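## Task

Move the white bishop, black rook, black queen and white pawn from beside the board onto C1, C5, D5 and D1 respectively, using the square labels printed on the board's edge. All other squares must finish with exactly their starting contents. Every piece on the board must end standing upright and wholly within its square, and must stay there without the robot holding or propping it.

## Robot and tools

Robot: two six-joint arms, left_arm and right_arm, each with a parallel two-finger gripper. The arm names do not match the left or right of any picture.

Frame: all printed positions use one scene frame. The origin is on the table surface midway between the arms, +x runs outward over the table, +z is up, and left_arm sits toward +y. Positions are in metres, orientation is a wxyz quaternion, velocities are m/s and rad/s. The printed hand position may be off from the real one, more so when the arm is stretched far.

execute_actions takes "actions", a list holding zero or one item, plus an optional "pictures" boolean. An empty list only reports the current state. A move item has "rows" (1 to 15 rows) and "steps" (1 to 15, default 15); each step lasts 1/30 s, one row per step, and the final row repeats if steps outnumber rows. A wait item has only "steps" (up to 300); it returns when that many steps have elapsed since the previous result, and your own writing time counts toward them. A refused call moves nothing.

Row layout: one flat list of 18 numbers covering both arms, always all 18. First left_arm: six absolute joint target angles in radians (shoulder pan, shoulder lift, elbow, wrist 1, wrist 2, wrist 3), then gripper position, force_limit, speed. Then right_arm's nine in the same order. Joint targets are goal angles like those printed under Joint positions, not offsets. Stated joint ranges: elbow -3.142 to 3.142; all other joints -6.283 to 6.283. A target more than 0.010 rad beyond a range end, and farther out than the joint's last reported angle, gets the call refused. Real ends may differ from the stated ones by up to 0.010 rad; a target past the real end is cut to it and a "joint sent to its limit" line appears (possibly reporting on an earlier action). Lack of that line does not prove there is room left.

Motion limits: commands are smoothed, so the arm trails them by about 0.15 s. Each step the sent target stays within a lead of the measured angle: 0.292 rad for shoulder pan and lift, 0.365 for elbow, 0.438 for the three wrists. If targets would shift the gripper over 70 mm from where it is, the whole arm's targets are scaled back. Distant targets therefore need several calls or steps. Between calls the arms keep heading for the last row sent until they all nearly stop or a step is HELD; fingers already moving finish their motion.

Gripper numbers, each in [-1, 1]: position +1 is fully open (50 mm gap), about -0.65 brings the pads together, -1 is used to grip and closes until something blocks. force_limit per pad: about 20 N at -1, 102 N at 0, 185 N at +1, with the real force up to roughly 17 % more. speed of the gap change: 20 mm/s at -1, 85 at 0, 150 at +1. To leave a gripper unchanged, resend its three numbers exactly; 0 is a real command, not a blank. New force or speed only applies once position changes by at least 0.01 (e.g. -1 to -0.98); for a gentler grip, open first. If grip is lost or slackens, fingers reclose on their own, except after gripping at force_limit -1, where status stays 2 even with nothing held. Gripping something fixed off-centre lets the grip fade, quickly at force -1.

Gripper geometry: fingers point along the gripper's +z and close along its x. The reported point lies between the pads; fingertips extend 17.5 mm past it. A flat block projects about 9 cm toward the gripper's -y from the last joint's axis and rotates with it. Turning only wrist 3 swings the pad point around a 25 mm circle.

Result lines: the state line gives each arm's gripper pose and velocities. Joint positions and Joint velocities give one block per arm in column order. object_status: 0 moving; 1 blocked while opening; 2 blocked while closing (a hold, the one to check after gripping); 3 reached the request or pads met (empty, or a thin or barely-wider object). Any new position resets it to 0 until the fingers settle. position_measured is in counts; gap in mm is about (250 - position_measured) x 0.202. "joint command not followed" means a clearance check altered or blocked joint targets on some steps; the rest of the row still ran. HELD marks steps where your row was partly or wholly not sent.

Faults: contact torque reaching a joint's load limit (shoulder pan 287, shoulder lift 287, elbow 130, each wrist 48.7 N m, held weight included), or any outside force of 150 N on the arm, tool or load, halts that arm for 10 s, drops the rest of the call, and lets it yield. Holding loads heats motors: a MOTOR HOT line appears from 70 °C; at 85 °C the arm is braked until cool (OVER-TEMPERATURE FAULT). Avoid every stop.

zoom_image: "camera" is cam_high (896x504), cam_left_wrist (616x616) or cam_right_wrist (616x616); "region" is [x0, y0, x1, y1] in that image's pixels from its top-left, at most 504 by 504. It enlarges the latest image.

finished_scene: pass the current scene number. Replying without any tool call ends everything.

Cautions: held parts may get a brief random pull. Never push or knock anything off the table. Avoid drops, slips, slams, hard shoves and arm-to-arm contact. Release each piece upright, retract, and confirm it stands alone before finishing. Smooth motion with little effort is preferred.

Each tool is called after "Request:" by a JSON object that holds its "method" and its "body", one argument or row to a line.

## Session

Request:
{"method": "execute_actions", "body": {
  "actions": []
}}

Scene clock: 0.00 s of 5200.00 s.
left_arm: end_effector_position=(+0.6649, +0.5103, +0.3062) position_measured=3 object_status=3 end_effector_quat_wxyz=(-0.418, -0.438, +0.774, +0.186) end_effector_velocity=(-0.000, -0.000, -0.000) end_effector_angular_velocity=(+0.000, +0.001, -0.001) | right_arm: end_effector_position=(+0.3117, -0.5538, +0.1945) position_measured=3 object_status=3 end_effector_quat_wxyz=(-0.227, +0.347, +0.814, -0.407) end_effector_velocity=(+0.000, -0.000, +0.000) end_effector_angular_velocity=(-0.001, -0.001, -0.001)
Joint positions: left_arm=[ 2.593 -1.136  1.429 -0.962 -1.924 -2.772] | right_arm=[ 2.911 -1.715  2.446 -1.552 -2.257 -0.703]
Joint velocities: left_arm=[-0.     0.     0.     0.001  0.     0.001] | right_arm=[ 0.     0.    -0.001  0.    -0.     0.001]

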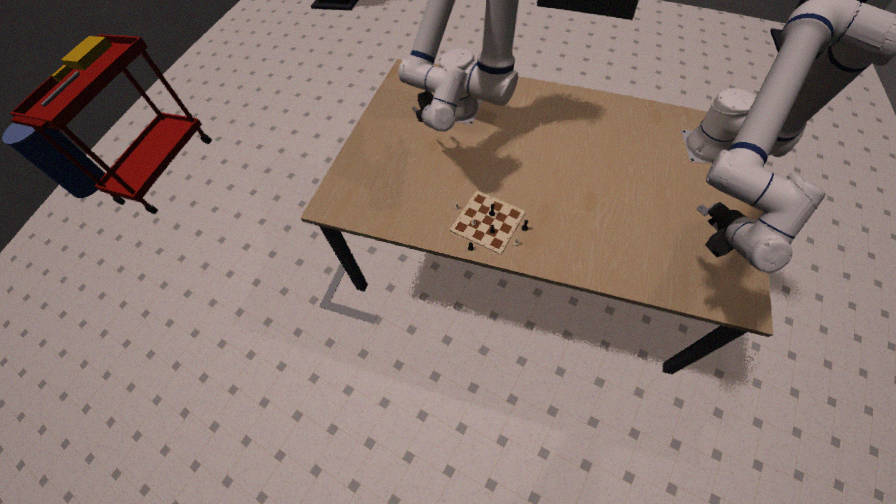

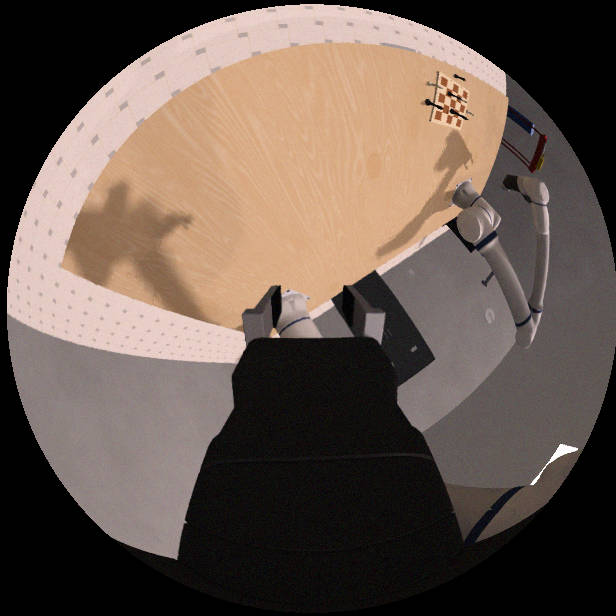

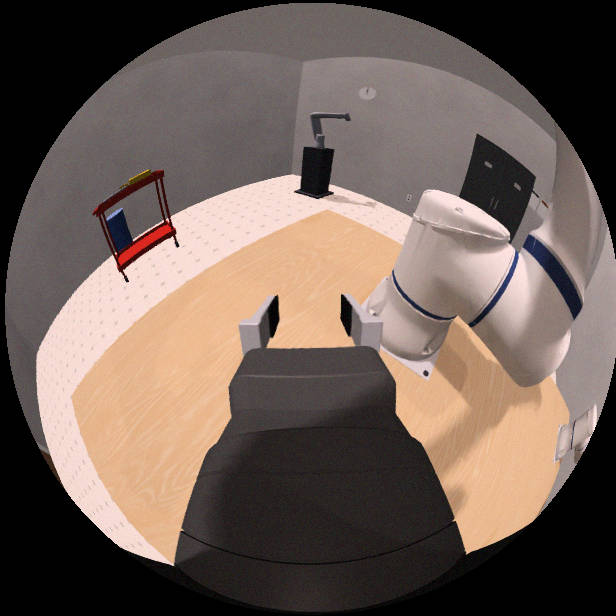

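Request:
{"method": "execute_actions", "body": {
  "actions": [
    {"rows":[[2.593,-1.136,1.429,-0.962,-1.924,-2.772,1,0,0,3.1,-1.75,2.0,-1.821,-1.571,-1.2,0.7,1,0]]}
  ],
  "pictures": false
}}

Request:
{"method": "execute_actions", "body": {
  "actions": [
    {"rows":[[2.593,-1.136,1.429,-0.962,-1.924,-2.772,1,0,0,3.5,-1.42,1.95,-2.101,-1.571,-1.198,0.7,1,0]]}
  ],
  "pictures": false
}}

Request:
{"method": "execute_actions", "body": {
  "actions": [
    {"steps":35}
  ]
}}

Request:
{"method": "zoom_image", "body": {
  "camera": "cam_right_wrist",
  "region": [200,130,420,350]
}}

Scene clock: 4.07 s of 5200.00 s.
left_arm: end_effector_position=(+0.6649, +0.5102, +0.3063) position_measured=3 object_status=3 end_effector_quat_wxyz=(-0.418, -0.438, +0.774, +0.186) end_effector_velocity=(+0.001, -0.001, -0.001) end_effector_angular_velocity=(+0.001, +0.001, -0.001) | right_arm: end_effector_position=(+0.4590, -0.4856, +0.2433) position_measured=48 object_status=3 end_effector_quat_wxyz=(-0.135, +0.317, +0.907, -0.243) end_effector_velocity=(+0.275, +0.198, +0.120) end_effector_angular_velocity=(+0.697, -0.570, +0.268)
Joint positions: left_arm=[ 2.593 -1.136  1.429 -0.962 -1.924 -2.772] | right_arm=[ 3.003 -1.732  2.238 -1.683 -1.984 -0.94 ]
Joint velocities: left_arm=[-0.001  0.002 -0.001 -0.     0.001 -0.   ] | right_arm=[ 0.161 -0.031 -0.391 -0.228  0.663 -0.427]
Steps of this call (steps 1 to 90: nothing new was sent; then 0.57 s passed at rest; steps 91 to 105: all 15 steps of this action). Readings (joint positions | what the end effector reports):
91: left_arm=[2.593 -1.136 1.429 -0.962 -1.924 -2.772] | right_arm=[2.911 -1.715 2.445 -1.552 -2.257 -0.704] | left_arm position_measured=3 object_status=3 | right_arm position_measured=6 object_status=0
92: left_arm=[2.593 -1.136 1.429 -0.962 -1.924 -2.772] | right_arm=[2.917 -1.716 2.435 -1.561 -2.241 -0.719] | left_arm position_measured=3 object_status=3 | right_arm position_measured=20 object_status=0
94: left_arm=[2.593 -1.136 1.429 -0.962 -1.924 -2.772] | right_arm=[2.934 -1.719 2.399 -1.586 -2.201 -0.759] | left_arm position_measured=3 object_status=3 | right_arm position_measured=46 object_status=0
98: left_arm=[2.593 -1.136 1.429 -0.962 -1.924 -2.772] | right_arm=[2.962 -1.724 2.338 -1.625 -2.128 -0.831] | left_arm position_measured=3 object_status=3 | right_arm position_measured=48 object_status=0
105: the state above

Scene clock: 4.57 s of 5200.00 s.
left_arm: end_effector_position=(+0.6649, +0.5102, +0.3063) position_measured=3 object_status=3 end_effector_quat_wxyz=(-0.418, -0.438, +0.774, +0.186) end_effector_velocity=(-0.001, +0.000, -0.001) end_effector_angular_velocity=(+0.001, +0.002, -0.001) | right_arm: end_effector_position=(+0.5889, -0.3583, +0.2328) position_measured=48 object_status=3 end_effector_quat_wxyz=(-0.067, +0.215, +0.966, -0.129) end_effector_velocity=(+0.186, +0.313, -0.025) end_effector_angular_velocity=(+0.362, -0.244, +0.533)
Joint positions: left_arm=[ 2.593 -1.136  1.429 -0.962 -1.924 -2.772] | right_arm=[ 3.174 -1.592  2.1   -1.877 -1.784 -1.065]
Joint velocities: left_arm=[-0.     0.     0.002  0.     0.001  0.001] | right_arm=[ 0.407  0.257 -0.225 -0.335  0.318 -0.198]
Steps of this call (steps 1 to 15: all 15 steps of this action). Readings (joint positions | what the end effector reports):
1: left_arm=[2.593 -1.136 1.429 -0.962 -1.924 -2.772] | right_arm=[3.008 -1.733 2.225 -1.691 -1.962 -0.954] | left_arm position_measured=3 object_status=3 | right_arm position_measured=48 object_status=3
2: left_arm=[2.593 -1.136 1.429 -0.962 -1.924 -2.772] | right_arm=[3.018 -1.725 2.213 -1.705 -1.946 -0.964] | left_arm position_measured=3 object_status=3 | right_arm position_measured=48 object_status=3
4: left_arm=[2.593 -1.136 1.429 -0.962 -1.924 -2.772] | right_arm=[3.040 -1.701 2.195 -1.735 -1.919 -0.981] | left_arm position_measured=3 object_status=3 | right_arm position_measured=48 object_status=3
8: left_arm=[2.593 -1.136 1.429 -0.962 -1.924 -2.772] | right_arm=[3.085 -1.659 2.158 -1.790 -1.866 -1.014] | left_arm position_measured=3 object_status=3 | right_arm position_measured=48 object_status=3
15: the state above

Scene clock: 5.73 s of 5200.00 s.
left_arm: end_effector_position=(+0.6649, +0.5102, +0.3063) position_measured=3 object_status=3 end_effector_quat_wxyz=(-0.418, -0.438, +0.774, +0.186) end_effector_velocity=(-0.000, +0.001, -0.002) end_effector_angular_velocity=(+0.001, +0.003, +0.002) | right_arm: end_effector_position=(+0.6510, -0.0819, +0.2191) position_measured=48 object_status=3 end_effector_quat_wxyz=(-0.000, +0.001, +1.000, -0.000) end_effector_velocity=(+0.000, +0.007, +0.000) end_effector_angular_velocity=(+0.006, -0.003, +0.010)
Joint positions: left_arm=[ 2.593 -1.136  1.429 -0.962 -1.924 -2.772] | right_arm=[ 3.499 -1.42   1.95  -2.1   -1.572 -1.198]
Joint velocities: left_arm=[ 0.001  0.001  0.002 -0.001 -0.001 -0.001] | right_arm=[ 0.007  0.003 -0.004 -0.005  0.004 -0.003]
Steps of this call (steps 1 to 35: the robot went on to your last target). Readings (joint positions | what the end effector reports):
1: left_arm=[2.593 -1.136 1.429 -0.962 -1.924 -2.772] | right_arm=[3.188 -1.583 2.092 -1.888 -1.773 -1.072] | left_arm position_measured=3 object_status=3 | right_arm position_measured=48 object_status=3
2: left_arm=[2.593 -1.136 1.429 -0.962 -1.924 -2.772] | right_arm=[3.202 -1.575 2.085 -1.899 -1.763 -1.078] | left_arm position_measured=3 object_status=3 | right_arm position_measured=48 object_status=3
4: left_arm=[2.593 -1.136 1.429 -0.962 -1.924 -2.772] | right_arm=[3.231 -1.559 2.071 -1.920 -1.743 -1.091] | left_arm position_measured=3 object_status=3 | right_arm position_measured=48 object_status=3
8: left_arm=[2.593 -1.136 1.429 -0.962 -1.924 -2.772] | right_arm=[3.290 -1.529 2.045 -1.959 -1.706 -1.114] | left_arm position_measured=3 object_status=3 | right_arm position_measured=48 object_status=3
35: the state above

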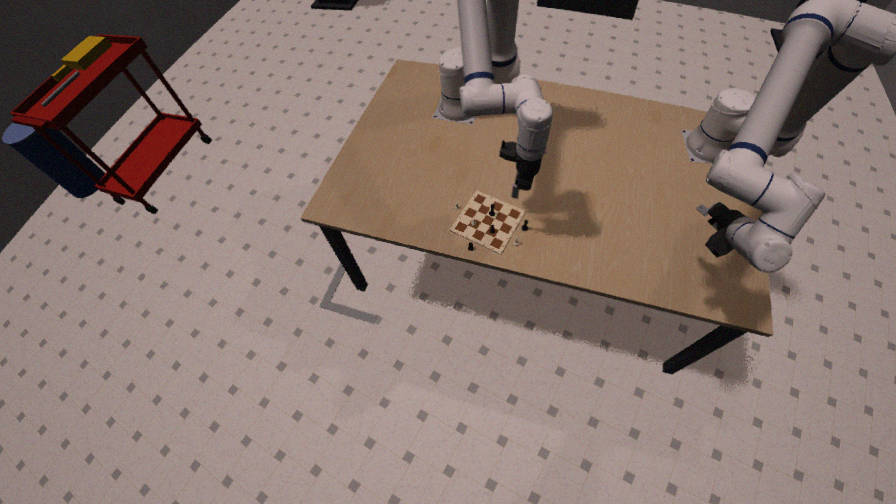

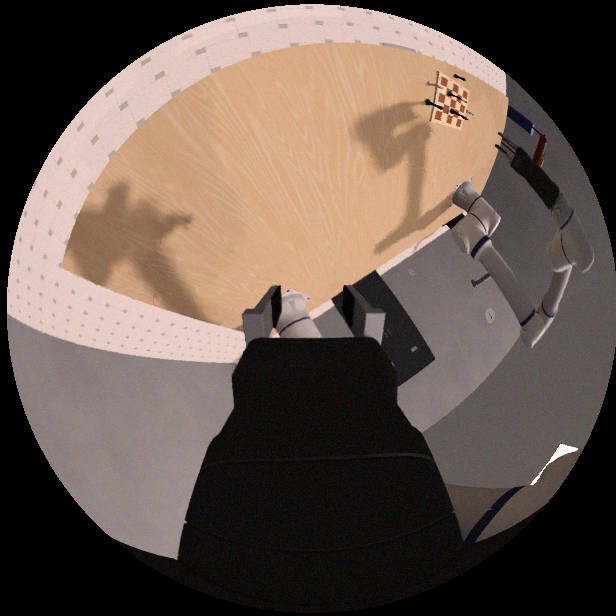

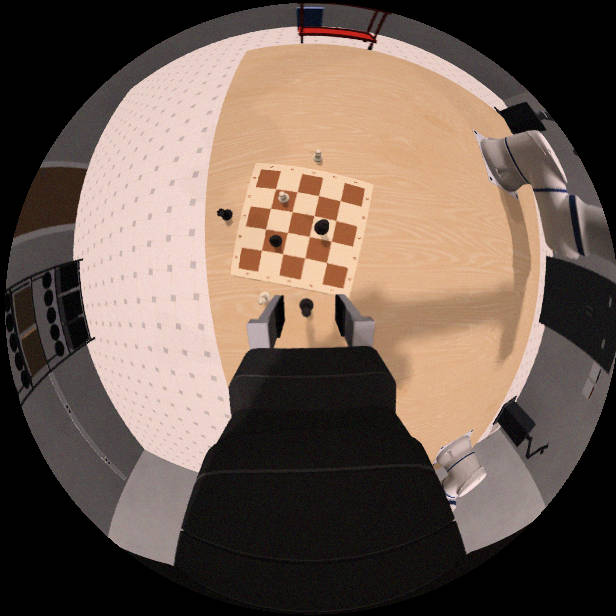

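Region (200, 130, 420, 350) of cam_right_wrist's 616x616 image, scaled by 2.291, with more detail than that image has.

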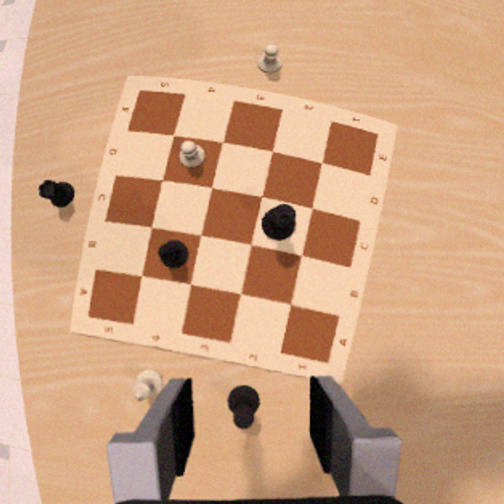

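Request:
{"method": "execute_actions", "body": {
  "actions": [
    {"rows":[[2.593,-1.136,1.429,-0.962,-1.924,-2.772,1,0,0,3.5718,-1.2166,1.9835,-2.3379,-1.571,-1.126,0.7,1,0]]}
  ],
  "pictures": false
}}

Request:
{"method": "execute_actions", "body": {
  "actions": [
    {"steps":12}
  ]
}}

Scene clock: 13.40 s of 5200.00 s.
left_arm: end_effector_position=(+0.6649, +0.5102, +0.3063) position_measured=3 object_status=3 end_effector_quat_wxyz=(-0.418, -0.438, +0.774, +0.186) end_effector_velocity=(-0.000, +0.000, -0.000) end_effector_angular_velocity=(+0.001, +0.001, +0.001) | right_arm: end_effector_position=(+0.6558, -0.0269, +0.0911) position_measured=48 object_status=3 end_effector_quat_wxyz=(+0.000, +0.000, +1.000, +0.000) end_effector_velocity=(-0.006, +0.032, -0.082) end_effector_angular_velocity=(+0.001, -0.001, -0.000)
Joint positions: left_arm=[ 2.593 -1.136  1.429 -0.962 -1.924 -2.772] | right_arm=[ 3.566 -1.232  1.981 -2.32  -1.571 -1.132]
Joint velocities: left_arm=[ 0.    -0.     0.001  0.     0.    -0.001] | right_arm=[ 0.042  0.119  0.019 -0.139  0.     0.042]
Steps of this call (steps 1 to 15: the robot went on to your last target; steps 16 to 90: nothing new was sent; then 4.17 s passed at rest; steps 91 to 105: all 15 steps of this action). Readings (joint positions | what the end effector reports):
91: left_arm=[2.593 -1.136 1.429 -0.962 -1.924 -2.772] | right_arm=[3.500 -1.420 1.950 -2.101 -1.571 -1.198] | left_arm position_measured=3 object_status=3 | right_arm position_measured=48 object_status=3
92: left_arm=[2.593 -1.136 1.429 -0.962 -1.924 -2.772] | right_arm=[3.504 -1.410 1.950 -2.114 -1.571 -1.194] | left_arm position_measured=3 object_status=3 | right_arm position_measured=48 object_status=3
94: left_arm=[2.593 -1.136 1.429 -0.962 -1.924 -2.772] | right_arm=[3.517 -1.373 1.958 -2.155 -1.571 -1.182] | left_arm position_measured=3 object_status=3 | right_arm position_measured=48 object_status=3
98: left_arm=[2.593 -1.136 1.429 -0.962 -1.924 -2.772] | right_arm=[3.540 -1.306 1.969 -2.234 -1.571 -1.158] | left_arm position_measured=3 object_status=3 | right_arm position_measured=48 object_status=3
105: the state above

Scene clock: 13.80 s of 5200.00 s.
left_arm: end_effector_position=(+0.6649, +0.5102, +0.3063) position_measured=3 object_status=3 end_effector_quat_wxyz=(-0.418, -0.438, +0.774, +0.186) end_effector_velocity=(+0.001, -0.000, +0.001) end_effector_angular_velocity=(-0.001, -0.002, -0.000) | right_arm: end_effector_position=(+0.6549, -0.0230, +0.0808) position_measured=48 object_status=3 end_effector_quat_wxyz=(+0.000, +0.000, +1.000, -0.000) end_effector_velocity=(+0.000, +0.002, -0.003) end_effector_angular_velocity=(+0.001, -0.001, -0.001)
Joint positions: left_arm=[ 2.593 -1.136  1.429 -0.962 -1.924 -2.772] | right_arm=[ 3.572 -1.217  1.983 -2.337 -1.571 -1.126]
Joint velocities: left_arm=[ 0.     0.001 -0.002 -0.    -0.     0.001] | right_arm=[ 0.002  0.005  0.    -0.006  0.     0.002]
Steps of this call (steps 1 to 12: the robot went on to your last target). Readings (joint positions | what the end effector reports):
1: left_arm=[2.593 -1.136 1.429 -0.962 -1.924 -2.772] | right_arm=[3.568 -1.229 1.981 -2.324 -1.571 -1.130] | left_arm position_measured=3 object_status=3 | right_arm position_measured=48 object_status=3
2: left_arm=[2.593 -1.136 1.429 -0.962 -1.924 -2.772] | right_arm=[3.569 -1.226 1.982 -2.327 -1.571 -1.129] | left_arm position_measured=3 object_status=3 | right_arm position_measured=48 object_status=3
4: left_arm=[2.593 -1.136 1.429 -0.962 -1.924 -2.772] | right_arm=[3.570 -1.222 1.983 -2.331 -1.571 -1.128] | left_arm position_measured=3 object_status=3 | right_arm position_measured=48 object_status=3
8: left_arm=[2.593 -1.136 1.429 -0.962 -1.924 -2.772] | right_arm=[3.571 -1.219 1.983 -2.336 -1.571 -1.127] | left_arm position_measured=3 object_status=3 | right_arm position_measured=48 object_status=3
12: the state above

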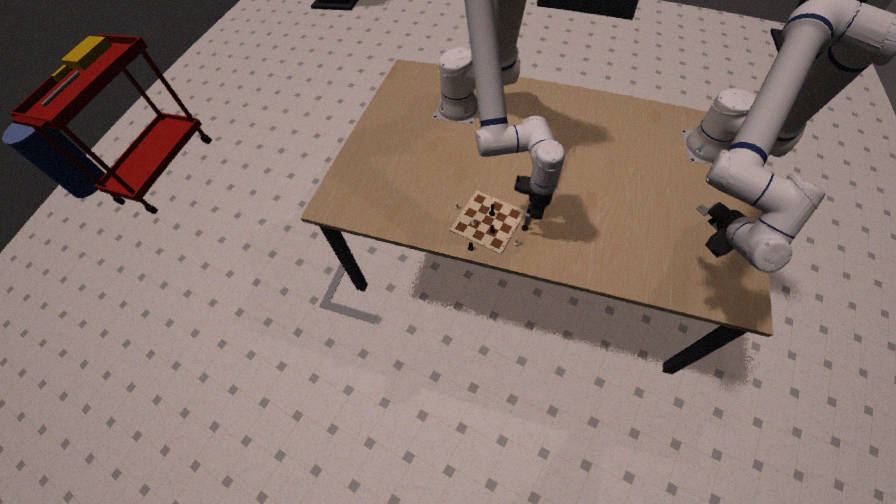

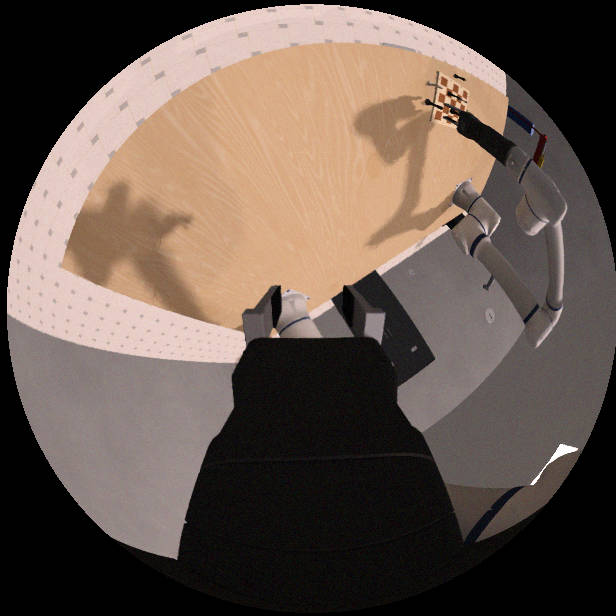

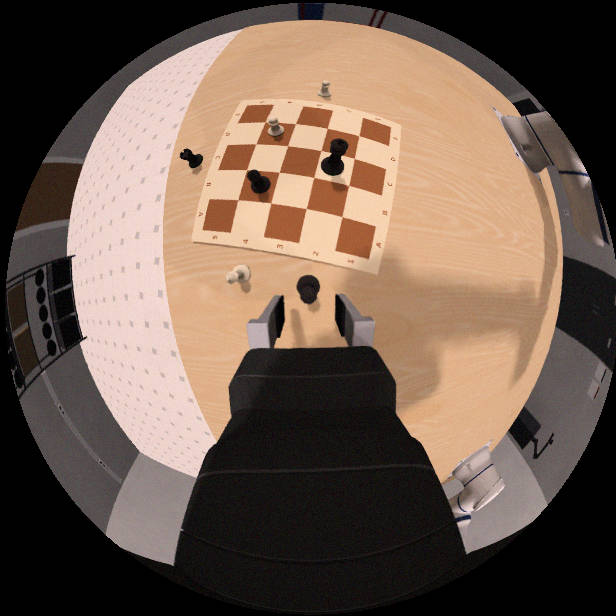

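Request:
{"method": "execute_actions", "body": {
  "actions": [
    {"rows":[[2.593,-1.136,1.429,-0.962,-1.924,-2.772,1,0,0,3.564,-1.1745,2.0055,-2.402,-1.571,-1.134,0.7,1,0]]}
  ],
  "pictures": false
}}

Request:
{"method": "execute_actions", "body": {
  "actions": [
    {"rows":[[2.593,-1.136,1.429,-0.962,-1.924,-2.772,1,0,0,3.564,-1.1745,2.0055,-2.402,-1.571,-1.134,-1,1,0.3]]}
  ],
  "pictures": false
}}

Request:
{"method": "execute_actions", "body": {
  "actions": [
    {"rows":[[2.593,-1.136,1.429,-0.962,-1.924,-2.772,1,0,0,3.564,-1.3025,1.9456,-2.2141,-1.571,-1.134,-1,1,0.3]]}
  ],
  "pictures": false
}}

Request:
{"method": "execute_actions", "body": {
  "actions": [
    {"rows":[[2.593,-1.136,1.429,-0.962,-1.924,-2.772,1,0,0,3.2642,-1.3468,2.0046,-2.2288,-1.571,-1.434,-1,1,0.3]]}
  ],
  "pictures": false
}}

Request:
{"method": "execute_actions", "body": {
  "actions": [
    {"steps":10}
  ],
  "pictures": false
}}

Request:
{"method": "execute_actions", "body": {
  "actions": [
    {"rows":[[2.593,-1.136,1.429,-0.962,-1.924,-2.772,1,0,0,3.2642,-1.2346,2.0634,-2.3998,-1.571,-1.434,-1,1,0.3]]}
  ]
}}

Request:
{"method": "zoom_image", "body": {
  "camera": "cam_right_wrist",
  "region": [220,220,400,360]
}}

Scene clock: 22.17 s of 5200.00 s.
left_arm: end_effector_position=(+0.6649, +0.5102, +0.3063) position_measured=3 object_status=3 end_effector_quat_wxyz=(-0.418, -0.438, +0.774, +0.186) end_effector_velocity=(+0.001, +0.001, +0.001) end_effector_angular_velocity=(-0.002, -0.002, -0.000) | right_arm: end_effector_position=(+0.6567, -0.0282, +0.0463) position_measured=48 object_status=3 end_effector_quat_wxyz=(+0.000, +0.000, +1.000, -0.000) end_effector_velocity=(+0.000, -0.001, -0.007) end_effector_angular_velocity=(+0.001, -0.001, -0.000)
Joint positions: left_arm=[ 2.593 -1.136  1.429 -0.962 -1.924 -2.772] | right_arm=[ 3.564 -1.176  2.005 -2.4   -1.571 -1.134]
Joint velocities: left_arm=[ 0.001 -0.001 -0.001 -0.     0.     0.002] | right_arm=[-0.002  0.008  0.005 -0.014  0.    -0.001]
Steps of this call (steps 1 to 30: the robot went on to your last target; steps 31 to 100: nothing new was sent; then 4.53 s passed at rest; steps 101 to 115: all 15 steps of this action). Readings (joint positions | what the end effector reports):
101: left_arm=[2.593 -1.136 1.429 -0.962 -1.924 -2.772] | right_arm=[3.572 -1.216 1.984 -2.338 -1.571 -1.126] | left_arm position_measured=3 object_status=3 | right_arm position_measured=48 object_status=3
102: left_arm=[2.593 -1.136 1.429 -0.962 -1.924 -2.772] | right_arm=[3.571 -1.210 1.986 -2.349 -1.571 -1.127] | left_arm position_measured=3 object_status=3 | right_arm position_measured=48 object_status=3
104: left_arm=[2.593 -1.136 1.429 -0.962 -1.924 -2.772] | right_arm=[3.568 -1.195 1.995 -2.370 -1.571 -1.130] | left_arm position_measured=3 object_status=3 | right_arm position_measured=48 object_status=3
108: left_arm=[2.593 -1.136 1.429 -0.962 -1.924 -2.772] | right_arm=[3.565 -1.182 2.002 -2.391 -1.571 -1.133] | left_arm position_measured=3 object_status=3 | right_arm position_measured=48 object_status=3
115: the state above

Scene clock: 22.67 s of 5200.00 s.
left_arm: end_effector_position=(+0.6649, +0.5102, +0.3063) position_measured=3 object_status=3 end_effector_quat_wxyz=(-0.418, -0.438, +0.774, +0.186) end_effector_velocity=(+0.001, -0.001, +0.001) end_effector_angular_velocity=(-0.001, -0.001, -0.001) | right_arm: end_effector_position=(+0.6567, -0.0284, +0.0453) position_measured=197 object_status=0 end_effector_quat_wxyz=(+0.000, +0.000, +1.000, -0.000) end_effector_velocity=(-0.001, -0.000, -0.001) end_effector_angular_velocity=(-0.000, +0.001, +0.000)
Joint positions: left_arm=[ 2.593 -1.136  1.429 -0.962 -1.924 -2.772] | right_arm=[ 3.564 -1.175  2.005 -2.402 -1.571 -1.134]
Joint velocities: left_arm=[-0.001  0.    -0.002  0.    -0.     0.001] | right_arm=[-0.     0.001  0.001 -0.     0.    -0.001]
Steps of this call (steps 1 to 15: all 15 steps of this action). Readings (joint positions | what the end effector reports):
1: left_arm=[2.593 -1.136 1.429 -0.962 -1.924 -2.772] | right_arm=[3.564 -1.175 2.005 -2.401 -1.571 -1.134] | left_arm position_measured=3 object_status=3 | right_arm position_measured=52 object_status=0
2: left_arm=[2.593 -1.136 1.429 -0.962 -1.924 -2.772] | right_arm=[3.564 -1.175 2.005 -2.401 -1.571 -1.134] | left_arm position_measured=3 object_status=3 | right_arm position_measured=69 object_status=0
4: left_arm=[2.593 -1.136 1.429 -0.962 -1.924 -2.772] | right_arm=[3.564 -1.175 2.005 -2.401 -1.571 -1.134] | left_arm position_measured=3 object_status=3 | right_arm position_measured=103 object_status=0
8: left_arm=[2.593 -1.136 1.429 -0.962 -1.924 -2.772] | right_arm=[3.564 -1.175 2.005 -2.402 -1.571 -1.134] | left_arm position_measured=3 object_status=3 | right_arm position_measured=172 object_status=0
15: the state above

Scene clock: 23.17 s of 5200.00 s.
left_arm: end_effector_position=(+0.6649, +0.5102, +0.3063) position_measured=3 object_status=3 end_effector_quat_wxyz=(-0.418, -0.438, +0.774, +0.186) end_effector_velocity=(+0.000, -0.001, +0.000) end_effector_angular_velocity=(-0.000, -0.001, -0.001) | right_arm: end_effector_position=(+0.6549, -0.0292, +0.1458) position_measured=197 object_status=2 end_effector_quat_wxyz=(+0.000, +0.000, +1.000, -0.000) end_effector_velocity=(-0.003, -0.001, +0.034) end_effector_angular_velocity=(+0.000, -0.000, +0.000)
Joint positions: left_arm=[ 2.593 -1.136  1.429 -0.962 -1.924 -2.772] | right_arm=[ 3.564 -1.297  1.948 -2.222 -1.571 -1.134]
Joint velocities: left_arm=[-0.001 -0.    -0.001 -0.     0.    -0.   ] | right_arm=[ 0.    -0.04  -0.019  0.06   0.     0.   ]
Steps of this call (steps 1 to 15: all 15 steps of this action). Readings (joint positions | what the end effector reports):
1: left_arm=[2.593 -1.136 1.429 -0.962 -1.924 -2.772] | right_arm=[3.564 -1.175 2.005 -2.402 -1.571 -1.134] | left_arm position_measured=3 object_status=3 | right_arm position_measured=197 object_status=2
2: left_arm=[2.593 -1.136 1.429 -0.962 -1.924 -2.772] | right_arm=[3.564 -1.184 2.002 -2.386 -1.571 -1.134] | left_arm position_measured=3 object_status=3 | right_arm position_measured=197 object_status=2
4: left_arm=[2.593 -1.136 1.429 -0.962 -1.924 -2.772] | right_arm=[3.564 -1.218 1.984 -2.339 -1.571 -1.134] | left_arm position_measured=3 object_status=3 | right_arm position_measured=197 object_status=2
8: left_arm=[2.593 -1.136 1.429 -0.962 -1.924 -2.772] | right_arm=[3.564 -1.270 1.961 -2.262 -1.571 -1.134] | left_arm position_measured=3 object_status=3 | right_arm position_measured=197 object_status=2
15: the state above

Scene clock: 23.67 s of 5200.00 s.
left_arm: end_effector_position=(+0.6649, +0.5102, +0.3063) position_measured=3 object_status=3 end_effector_quat_wxyz=(-0.418, -0.438, +0.774, +0.186) end_effector_velocity=(+0.000, -0.000, +0.000) end_effector_angular_velocity=(+0.001, +0.000, +0.001) | right_arm: end_effector_position=(+0.7243, -0.1860, +0.1497) position_measured=197 object_status=2 end_effector_quat_wxyz=(+0.000, +0.000, +1.000, -0.000) end_effector_velocity=(+0.106, -0.341, +0.006) end_effector_angular_velocity=(-0.000, -0.002, -0.006)
Joint positions: left_arm=[ 2.593 -1.136  1.429 -0.962 -1.924 -2.772] | right_arm=[ 3.328 -1.337  1.992 -2.227 -1.571 -1.37 ]
Joint velocities: left_arm=[-0.     0.    -0.     0.    -0.    -0.001] | right_arm=[-0.498 -0.081  0.094 -0.016 -0.001 -0.492]
Steps of this call (steps 1 to 15: all 15 steps of this action). Readings (joint positions | what the end effector reports):
1: left_arm=[2.593 -1.136 1.429 -0.962 -1.924 -2.772] | right_arm=[3.564 -1.298 1.948 -2.220 -1.571 -1.134] | left_arm position_measured=3 object_status=3 | right_arm position_measured=197 object_status=2
2: left_arm=[2.593 -1.136 1.429 -0.962 -1.924 -2.772] | right_arm=[3.554 -1.301 1.949 -2.220 -1.571 -1.145] | left_arm position_measured=3 object_status=3 | right_arm position_measured=197 object_status=2
4: left_arm=[2.593 -1.136 1.429 -0.962 -1.924 -2.772] | right_arm=[3.517 -1.306 1.956 -2.221 -1.571 -1.182] | left_arm position_measured=3 object_status=3 | right_arm position_measured=197 object_status=2
8: left_arm=[2.593 -1.136 1.429 -0.962 -1.924 -2.772] | right_arm=[3.449 -1.317 1.969 -2.223 -1.571 -1.250] | left_arm position_measured=3 object_status=3 | right_arm position_measured=197 object_status=2
15: the state above

Scene clock: 24.00 s of 5200.00 s.
left_arm: end_effector_position=(+0.6649, +0.5102, +0.3063) position_measured=3 object_status=3 end_effector_quat_wxyz=(-0.418, -0.438, +0.774, +0.186) end_effector_velocity=(+0.000, +0.000, +0.001) end_effector_angular_velocity=(-0.001, -0.002, +0.000) | right_arm: end_effector_position=(+0.7356, -0.2268, +0.1502) position_measured=197 object_status=2 end_effector_quat_wxyz=(+0.000, +0.000, +1.000, -0.000) end_effector_velocity=(+0.007, -0.026, +0.001) end_effector_angular_velocity=(+0.000, -0.001, +0.000)
Joint positions: left_arm=[ 2.593 -1.136  1.429 -0.962 -1.924 -2.772] | right_arm=[ 3.269 -1.346  2.004 -2.229 -1.571 -1.429]
Joint velocities: left_arm=[ 0.    -0.001 -0.    -0.    -0.     0.   ] | right_arm=[-0.037 -0.007  0.007 -0.001  0.    -0.038]
Steps of this call (steps 1 to 10: the robot went on to your last target). Readings (joint positions | what the end effector reports):
1: left_arm=[2.593 -1.136 1.429 -0.962 -1.924 -2.772] | right_arm=[3.313 -1.339 1.995 -2.227 -1.571 -1.385] | left_arm position_measured=3 object_status=3 | right_arm position_measured=197 object_status=2
2: left_arm=[2.593 -1.136 1.429 -0.962 -1.924 -2.772] | right_arm=[3.302 -1.341 1.997 -2.228 -1.571 -1.396] | left_arm position_measured=3 object_status=3 | right_arm position_measured=197 object_status=2
4: left_arm=[2.593 -1.136 1.429 -0.962 -1.924 -2.772] | right_arm=[3.287 -1.343 2.000 -2.228 -1.571 -1.411] | left_arm position_measured=3 object_status=3 | right_arm position_measured=197 object_status=2
8: left_arm=[2.593 -1.136 1.429 -0.962 -1.924 -2.772] | right_arm=[3.272 -1.346 2.003 -2.229 -1.571 -1.426] | left_arm position_measured=3 object_status=3 | right_arm position_measured=197 object_status=2
10: the state above

Scene clock: 24.50 s of 5200.00 s.
left_arm: end_effector_position=(+0.6649, +0.5102, +0.3063) position_measured=3 object_status=3 end_effector_quat_wxyz=(-0.418, -0.438, +0.774, +0.186) end_effector_velocity=(-0.001, +0.000, -0.001) end_effector_angular_velocity=(+0.001, +0.002, +0.000) | right_arm: end_effector_position=(+0.7370, -0.2300, +0.0627) position_measured=197 object_status=2 end_effector_quat_wxyz=(+0.000, +0.000, +1.000, -0.000) end_effector_velocity=(-0.001, -0.001, -0.024) end_effector_angular_velocity=(+0.001, -0.001, -0.001)
Joint positions: left_arm=[ 2.593 -1.136  1.429 -0.962 -1.924 -2.772] | right_arm=[ 3.264 -1.239  2.061 -2.394 -1.571 -1.434]
Joint velocities: left_arm=[-0.     0.     0.001  0.    -0.    -0.   ] | right_arm=[-0.001  0.031  0.016 -0.047  0.001 -0.   ]
Steps of this call (steps 1 to 15: all 15 steps of this action). Readings (joint positions | what the end effector reports):
1: left_arm=[2.593 -1.136 1.429 -0.962 -1.924 -2.772] | right_arm=[3.268 -1.346 2.004 -2.229 -1.571 -1.430] | left_arm position_measured=3 object_status=3 | right_arm position_measured=197 object_status=2
2: left_arm=[2.593 -1.136 1.429 -0.962 -1.924 -2.772] | right_arm=[3.267 -1.337 2.008 -2.246 -1.571 -1.431] | left_arm position_measured=3 object_status=3 | right_arm position_measured=197 object_status=2
4: left_arm=[2.593 -1.136 1.429 -0.962 -1.924 -2.772] | right_arm=[3.266 -1.303 2.028 -2.294 -1.571 -1.432] | left_arm position_measured=3 object_status=3 | right_arm position_measured=197 object_status=2
8: left_arm=[2.593 -1.136 1.429 -0.962 -1.924 -2.772] | right_arm=[3.265 -1.259 2.050 -2.362 -1.571 -1.433] | left_arm position_measured=3 object_status=3 | right_arm position_measured=197 object_status=2
15: the state above

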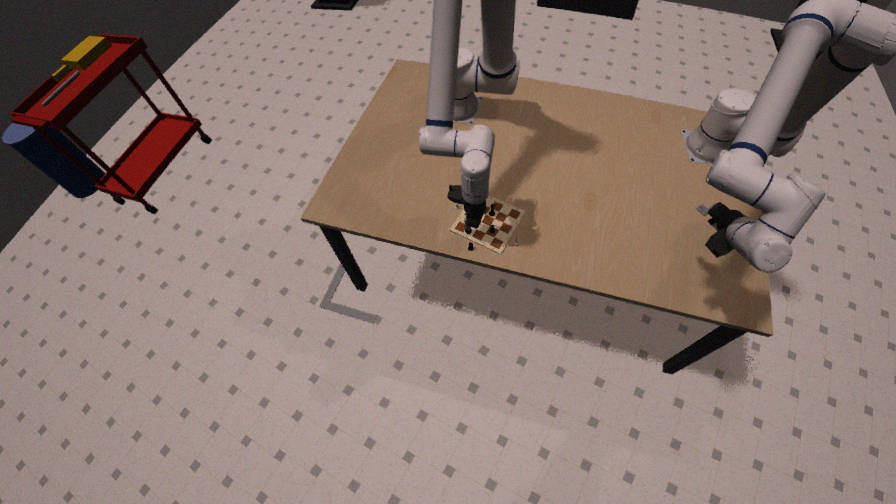

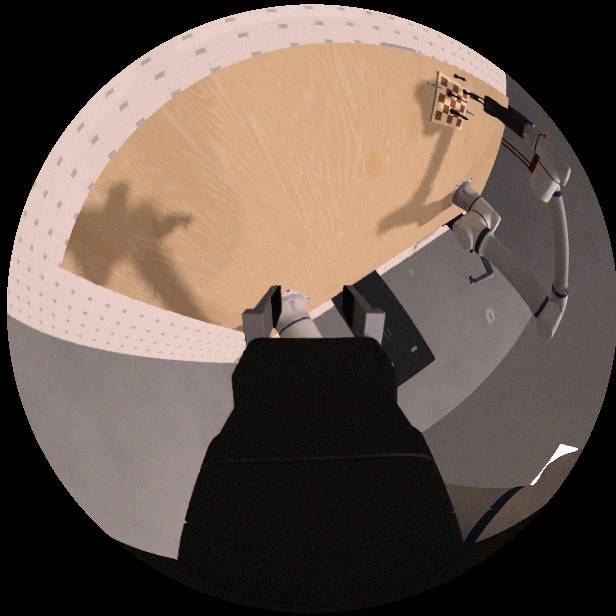

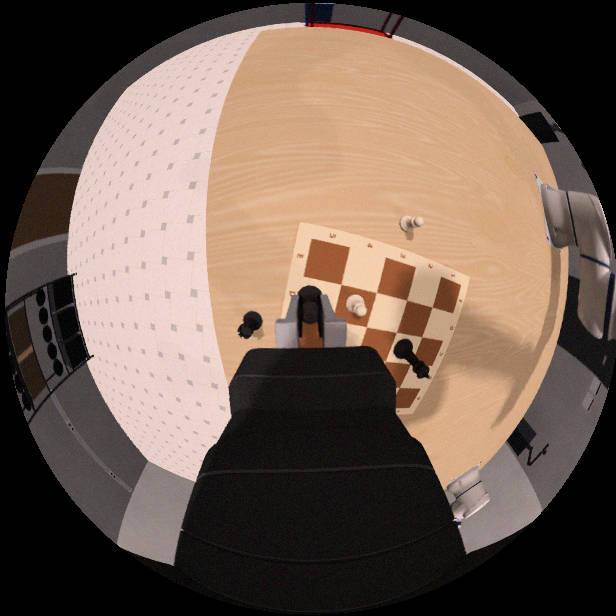

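Region (220, 220, 400, 360) of cam_right_wrist's 616x616 image, scaled by 2.800, with more detail than that image has.

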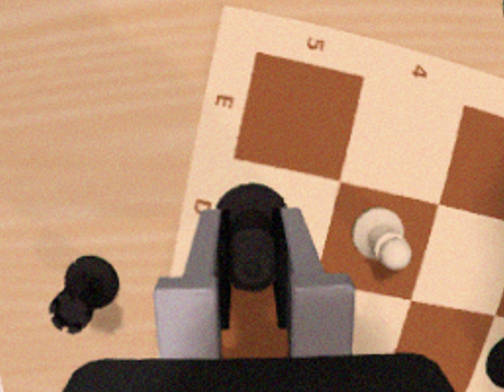

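Request:
{"method": "execute_actions", "body": {
  "actions": [
    {"rows":[[2.593,-1.136,1.429,-0.962,-1.924,-2.772,1,0,0,3.266,-1.2344,2.0855,-2.422,-1.571,-1.434,-1,1,0.3]]}
  ],
  "pictures": false
}}

Request:
{"method": "execute_actions", "body": {
  "actions": [
    {"rows":[[2.593,-1.136,1.429,-0.962,-1.924,-2.772,1,0,0,3.266,-1.2344,2.0855,-2.422,-1.571,-1.434,0.1,1,0]],"steps":8}
  ],
  "pictures": false
}}

Request:
{"method": "execute_actions", "body": {
  "actions": [
    {"rows":[[2.593,-1.136,1.429,-0.962,-1.924,-2.772,1,0,0,3.266,-1.36,2.022,-2.233,-1.571,-1.434,0.1,1,0]]}
  ],
  "pictures": false
}}

Request:
{"method": "execute_actions", "body": {
  "actions": [
    {"rows":[[2.593,-1.136,1.429,-0.962,-1.924,-2.772,1,0,0,3.2887,-1.2367,1.854,-2.1883,-1.571,-1.409,0.7,1,0]]}
  ],
  "pictures": false
}}

Request:
{"method": "execute_actions", "body": {
  "actions": [
    {"rows":[[2.593,-1.136,1.429,-0.962,-1.924,-2.772,1,0,0,3.2887,-1.155,1.9192,-2.3352,-1.571,-1.409,0.7,1,0]]}
  ]
}}

Scene clock: 32.60 s of 5200.00 s.
left_arm: end_effector_position=(+0.6649, +0.5102, +0.3063) position_measured=3 object_status=3 end_effector_quat_wxyz=(-0.418, -0.438, +0.774, +0.186) end_effector_velocity=(+0.000, +0.000, -0.001) end_effector_angular_velocity=(+0.002, +0.001, +0.002) | right_arm: end_effector_position=(+0.7272, -0.2302, +0.0511) position_measured=197 object_status=2 end_effector_quat_wxyz=(+0.000, -0.001, +1.000, -0.000) end_effector_velocity=(-0.002, +0.000, -0.002) end_effector_angular_velocity=(+0.001, -0.000, +0.000)
Joint positions: left_arm=[ 2.593 -1.136  1.429 -0.962 -1.924 -2.772] | right_arm=[ 3.266 -1.234  2.085 -2.421 -1.571 -1.434]
Joint velocities: left_arm=[ 0.001  0.001  0.    -0.    -0.001 -0.002] | right_arm=[ 0.001  0.     0.005 -0.005  0.001  0.   ]
Steps of this call (steps 1 to 15: the robot went on to your last target; steps 16 to 90: nothing new was sent; then 4.60 s passed at rest; steps 91 to 105: all 15 steps of this action). Readings (joint positions | what the end effector reports):
91: left_arm=[2.593 -1.136 1.429 -0.962 -1.924 -2.772] | right_arm=[3.264 -1.235 2.063 -2.400 -1.571 -1.434] | left_arm position_measured=3 object_status=3 | right_arm position_measured=197 object_status=2
92: left_arm=[2.593 -1.136 1.429 -0.962 -1.924 -2.772] | right_arm=[3.264 -1.235 2.067 -2.404 -1.571 -1.434] | left_arm position_measured=3 object_status=3 | right_arm position_measured=197 object_status=2
94: left_arm=[2.593 -1.136 1.429 -0.962 -1.924 -2.772] | right_arm=[3.265 -1.234 2.075 -2.411 -1.571 -1.434] | left_arm position_measured=3 object_status=3 | right_arm position_measured=197 object_status=2
98: left_arm=[2.593 -1.136 1.429 -0.962 -1.924 -2.772] | right_arm=[3.266 -1.234 2.082 -2.418 -1.571 -1.434] | left_arm position_measured=3 object_status=3 | right_arm position_measured=197 object_status=2
105: the state above

Scene clock: 32.87 s of 5200.00 s.
left_arm: end_effector_position=(+0.6649, +0.5102, +0.3063) position_measured=3 object_status=3 end_effector_quat_wxyz=(-0.418, -0.438, +0.774, +0.186) end_effector_velocity=(-0.000, +0.000, +0.001) end_effector_angular_velocity=(-0.000, -0.001, -0.000) | right_arm: end_effector_position=(+0.7270, -0.2302, +0.0509) position_measured=138 object_status=0 end_effector_quat_wxyz=(+0.000, -0.001, +1.000, -0.000) end_effector_velocity=(-0.001, +0.000, -0.001) end_effector_angular_velocity=(+0.000, +0.001, +0.000)
Joint positions: left_arm=[ 2.593 -1.136  1.429 -0.962 -1.924 -2.772] | right_arm=[ 3.266 -1.234  2.085 -2.422 -1.571 -1.434]
Joint velocities: left_arm=[ 0.    -0.001 -0.     0.     0.     0.   ] | right_arm=[ 0.     0.001  0.002 -0.001  0.     0.   ]
Steps of this call (steps 1 to 8: all 8 steps of this action). Readings (joint positions | what the end effector reports):
1: left_arm=[2.593 -1.136 1.429 -0.962 -1.924 -2.772] | right_arm=[3.266 -1.234 2.085 -2.422 -1.571 -1.434] | left_arm position_measured=3 object_status=3 | right_arm position_measured=194 object_status=0
2: left_arm=[2.593 -1.136 1.429 -0.962 -1.924 -2.772] | right_arm=[3.266 -1.234 2.085 -2.422 -1.571 -1.434] | left_arm position_measured=3 object_status=3 | right_arm position_measured=180 object_status=0
4: left_arm=[2.593 -1.136 1.429 -0.962 -1.924 -2.772] | right_arm=[3.266 -1.234 2.085 -2.422 -1.571 -1.434] | left_arm position_measured=3 object_status=3 | right_arm position_measured=152 object_status=0
8: the state above

Scene clock: 33.37 s of 5200.00 s.
left_arm: end_effector_position=(+0.6649, +0.5102, +0.3063) position_measured=3 object_status=3 end_effector_quat_wxyz=(-0.418, -0.438, +0.774, +0.186) end_effector_velocity=(+0.000, +0.001, +0.000) end_effector_angular_velocity=(-0.000, -0.001, +0.001) | right_arm: end_effector_position=(+0.7270, -0.2302, +0.1460) position_measured=138 object_status=3 end_effector_quat_wxyz=(+0.000, -0.001, +1.000, -0.000) end_effector_velocity=(-0.002, -0.000, +0.030) end_effector_angular_velocity=(-0.000, +0.001, +0.000)
Joint positions: left_arm=[ 2.593 -1.136  1.429 -0.962 -1.924 -2.772] | right_arm=[ 3.266 -1.355  2.025 -2.24  -1.571 -1.434]
Joint velocities: left_arm=[ 0.001 -0.001  0.    -0.     0.     0.   ] | right_arm=[-0.    -0.037 -0.02   0.057  0.    -0.   ]
Steps of this call (steps 1 to 15: all 15 steps of this action). Readings (joint positions | what the end effector reports):
1: left_arm=[2.593 -1.136 1.429 -0.962 -1.924 -2.772] | right_arm=[3.266 -1.235 2.085 -2.422 -1.571 -1.434] | left_arm position_measured=3 object_status=3 | right_arm position_measured=138 object_status=0
2: left_arm=[2.593 -1.136 1.429 -0.962 -1.924 -2.772] | right_arm=[3.266 -1.244 2.082 -2.405 -1.571 -1.434] | left_arm position_measured=3 object_status=3 | right_arm position_measured=138 object_status=0
4: left_arm=[2.593 -1.136 1.429 -0.962 -1.924 -2.772] | right_arm=[3.266 -1.279 2.062 -2.356 -1.571 -1.434] | left_arm position_measured=3 object_status=3 | right_arm position_measured=138 object_status=3
8: left_arm=[2.593 -1.136 1.429 -0.962 -1.924 -2.772] | right_arm=[3.266 -1.330 2.037 -2.279 -1.571 -1.434] | left_arm position_measured=3 object_status=3 | right_arm position_measured=138 object_status=3
15: the state above

Scene clock: 33.87 s of 5200.00 s.
left_arm: end_effector_position=(+0.6649, +0.5102, +0.3063) position_measured=3 object_status=3 end_effector_quat_wxyz=(-0.418, -0.438, +0.774, +0.186) end_effector_velocity=(-0.000, -0.001, -0.001) end_effector_angular_velocity=(+0.000, +0.002, -0.003) | right_arm: end_effector_position=(+0.8045, -0.2022, +0.1502) position_measured=48 object_status=3 end_effector_quat_wxyz=(+0.000, +0.000, +1.000, -0.000) end_effector_velocity=(+0.022, +0.008, +0.000) end_effector_angular_velocity=(+0.000, -0.001, -0.001)
Joint positions: left_arm=[ 2.593 -1.136  1.429 -0.962 -1.924 -2.772] | right_arm=[ 3.288 -1.241  1.86  -2.19  -1.571 -1.41 ]
Joint velocities: left_arm=[-0.002  0.002  0.     0.001  0.     0.001] | right_arm=[ 0.006  0.033 -0.047  0.013  0.     0.007]
Steps of this call (steps 1 to 15: all 15 steps of this action). Readings (joint positions | what the end effector reports):
1: left_arm=[2.593 -1.136 1.429 -0.962 -1.924 -2.772] | right_arm=[3.266 -1.356 2.024 -2.239 -1.571 -1.434] | left_arm position_measured=3 object_status=3 | right_arm position_measured=134 object_status=0
2: left_arm=[2.593 -1.136 1.429 -0.962 -1.924 -2.772] | right_arm=[3.268 -1.347 2.010 -2.234 -1.571 -1.432] | left_arm position_measured=3 object_status=3 | right_arm position_measured=120 object_status=0
4: left_arm=[2.593 -1.136 1.429 -0.962 -1.924 -2.772] | right_arm=[3.275 -1.310 1.957 -2.219 -1.571 -1.424] | left_arm position_measured=3 object_status=3 | right_arm position_measured=92 object_status=0
8: left_arm=[2.593 -1.136 1.429 -0.962 -1.924 -2.772] | right_arm=[3.284 -1.263 1.891 -2.199 -1.571 -1.415] | left_arm position_measured=3 object_status=3 | right_arm position_measured=48 object_status=0
15: the state above

Scene clock: 34.37 s of 5200.00 s.
left_arm: end_effector_position=(+0.6649, +0.5102, +0.3063) position_measured=3 object_status=3 end_effector_quat_wxyz=(-0.418, -0.438, +0.774, +0.186) end_effector_velocity=(+0.000, +0.000, +0.000) end_effector_angular_velocity=(-0.000, -0.000, +0.001) | right_arm: end_effector_position=(+0.8012, -0.2021, +0.0700) position_measured=48 object_status=3 end_effector_quat_wxyz=(+0.000, +0.000, +1.000, -0.000) end_effector_velocity=(-0.002, -0.000, -0.021) end_effector_angular_velocity=(+0.000, +0.001, +0.000)
Joint positions: left_arm=[ 2.593 -1.136  1.429 -0.962 -1.924 -2.772] | right_arm=[ 3.289 -1.158  1.917 -2.33  -1.571 -1.409]
Joint velocities: left_arm=[ 0.001  0.    -0.001  0.    -0.    -0.   ] | right_arm=[ 0.     0.022  0.015 -0.037  0.    -0.   ]
Steps of this call (steps 1 to 15: all 15 steps of this action). Readings (joint positions | what the end effector reports):
1: left_arm=[2.593 -1.136 1.429 -0.962 -1.924 -2.772] | right_arm=[3.288 -1.240 1.859 -2.190 -1.571 -1.410] | left_arm position_measured=3 object_status=3 | right_arm position_measured=48 object_status=3
2: left_arm=[2.593 -1.136 1.429 -0.962 -1.924 -2.772] | right_arm=[3.288 -1.231 1.863 -2.206 -1.571 -1.410] | left_arm position_measured=3 object_status=3 | right_arm position_measured=48 object_status=3
4: left_arm=[2.593 -1.136 1.429 -0.962 -1.924 -2.772] | right_arm=[3.288 -1.203 1.885 -2.251 -1.571 -1.409] | left_arm position_measured=3 object_status=3 | right_arm position_measured=48 object_status=3
8: left_arm=[2.593 -1.136 1.429 -0.962 -1.924 -2.772] | right_arm=[3.289 -1.172 1.907 -2.305 -1.571 -1.409] | left_arm position_measured=3 object_status=3 | right_arm position_measured=48 object_status=3
15: the state above

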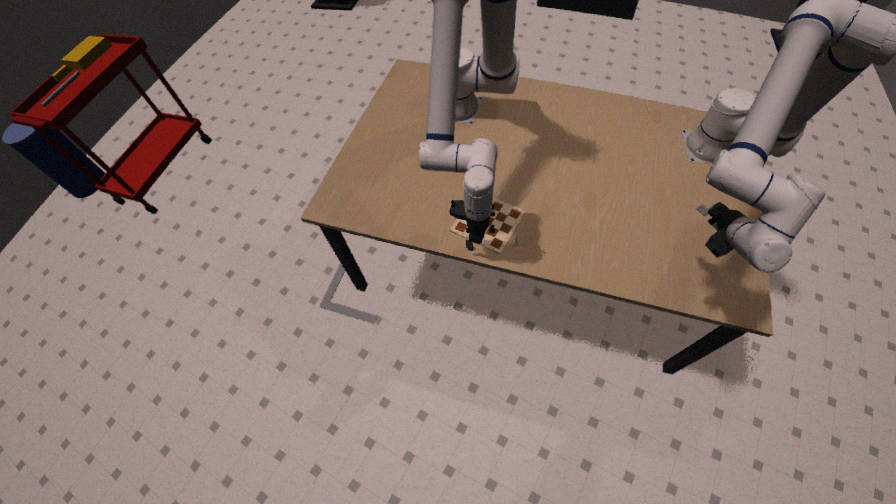

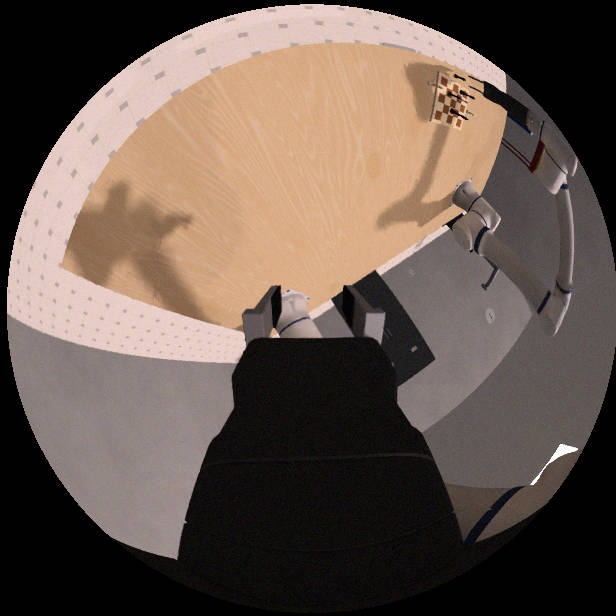

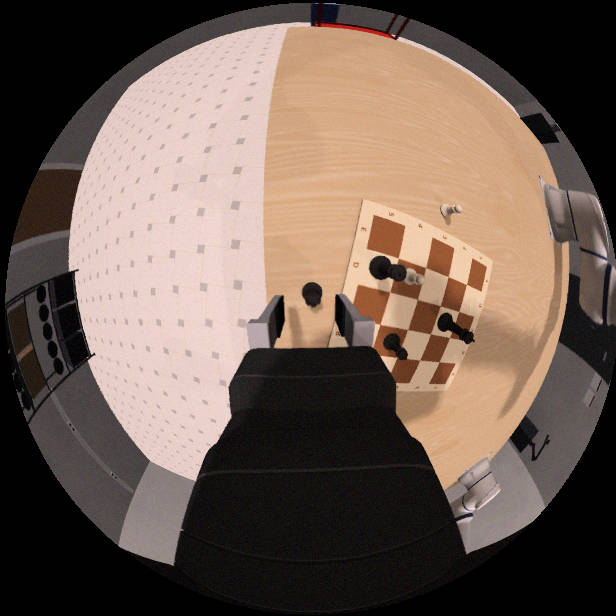

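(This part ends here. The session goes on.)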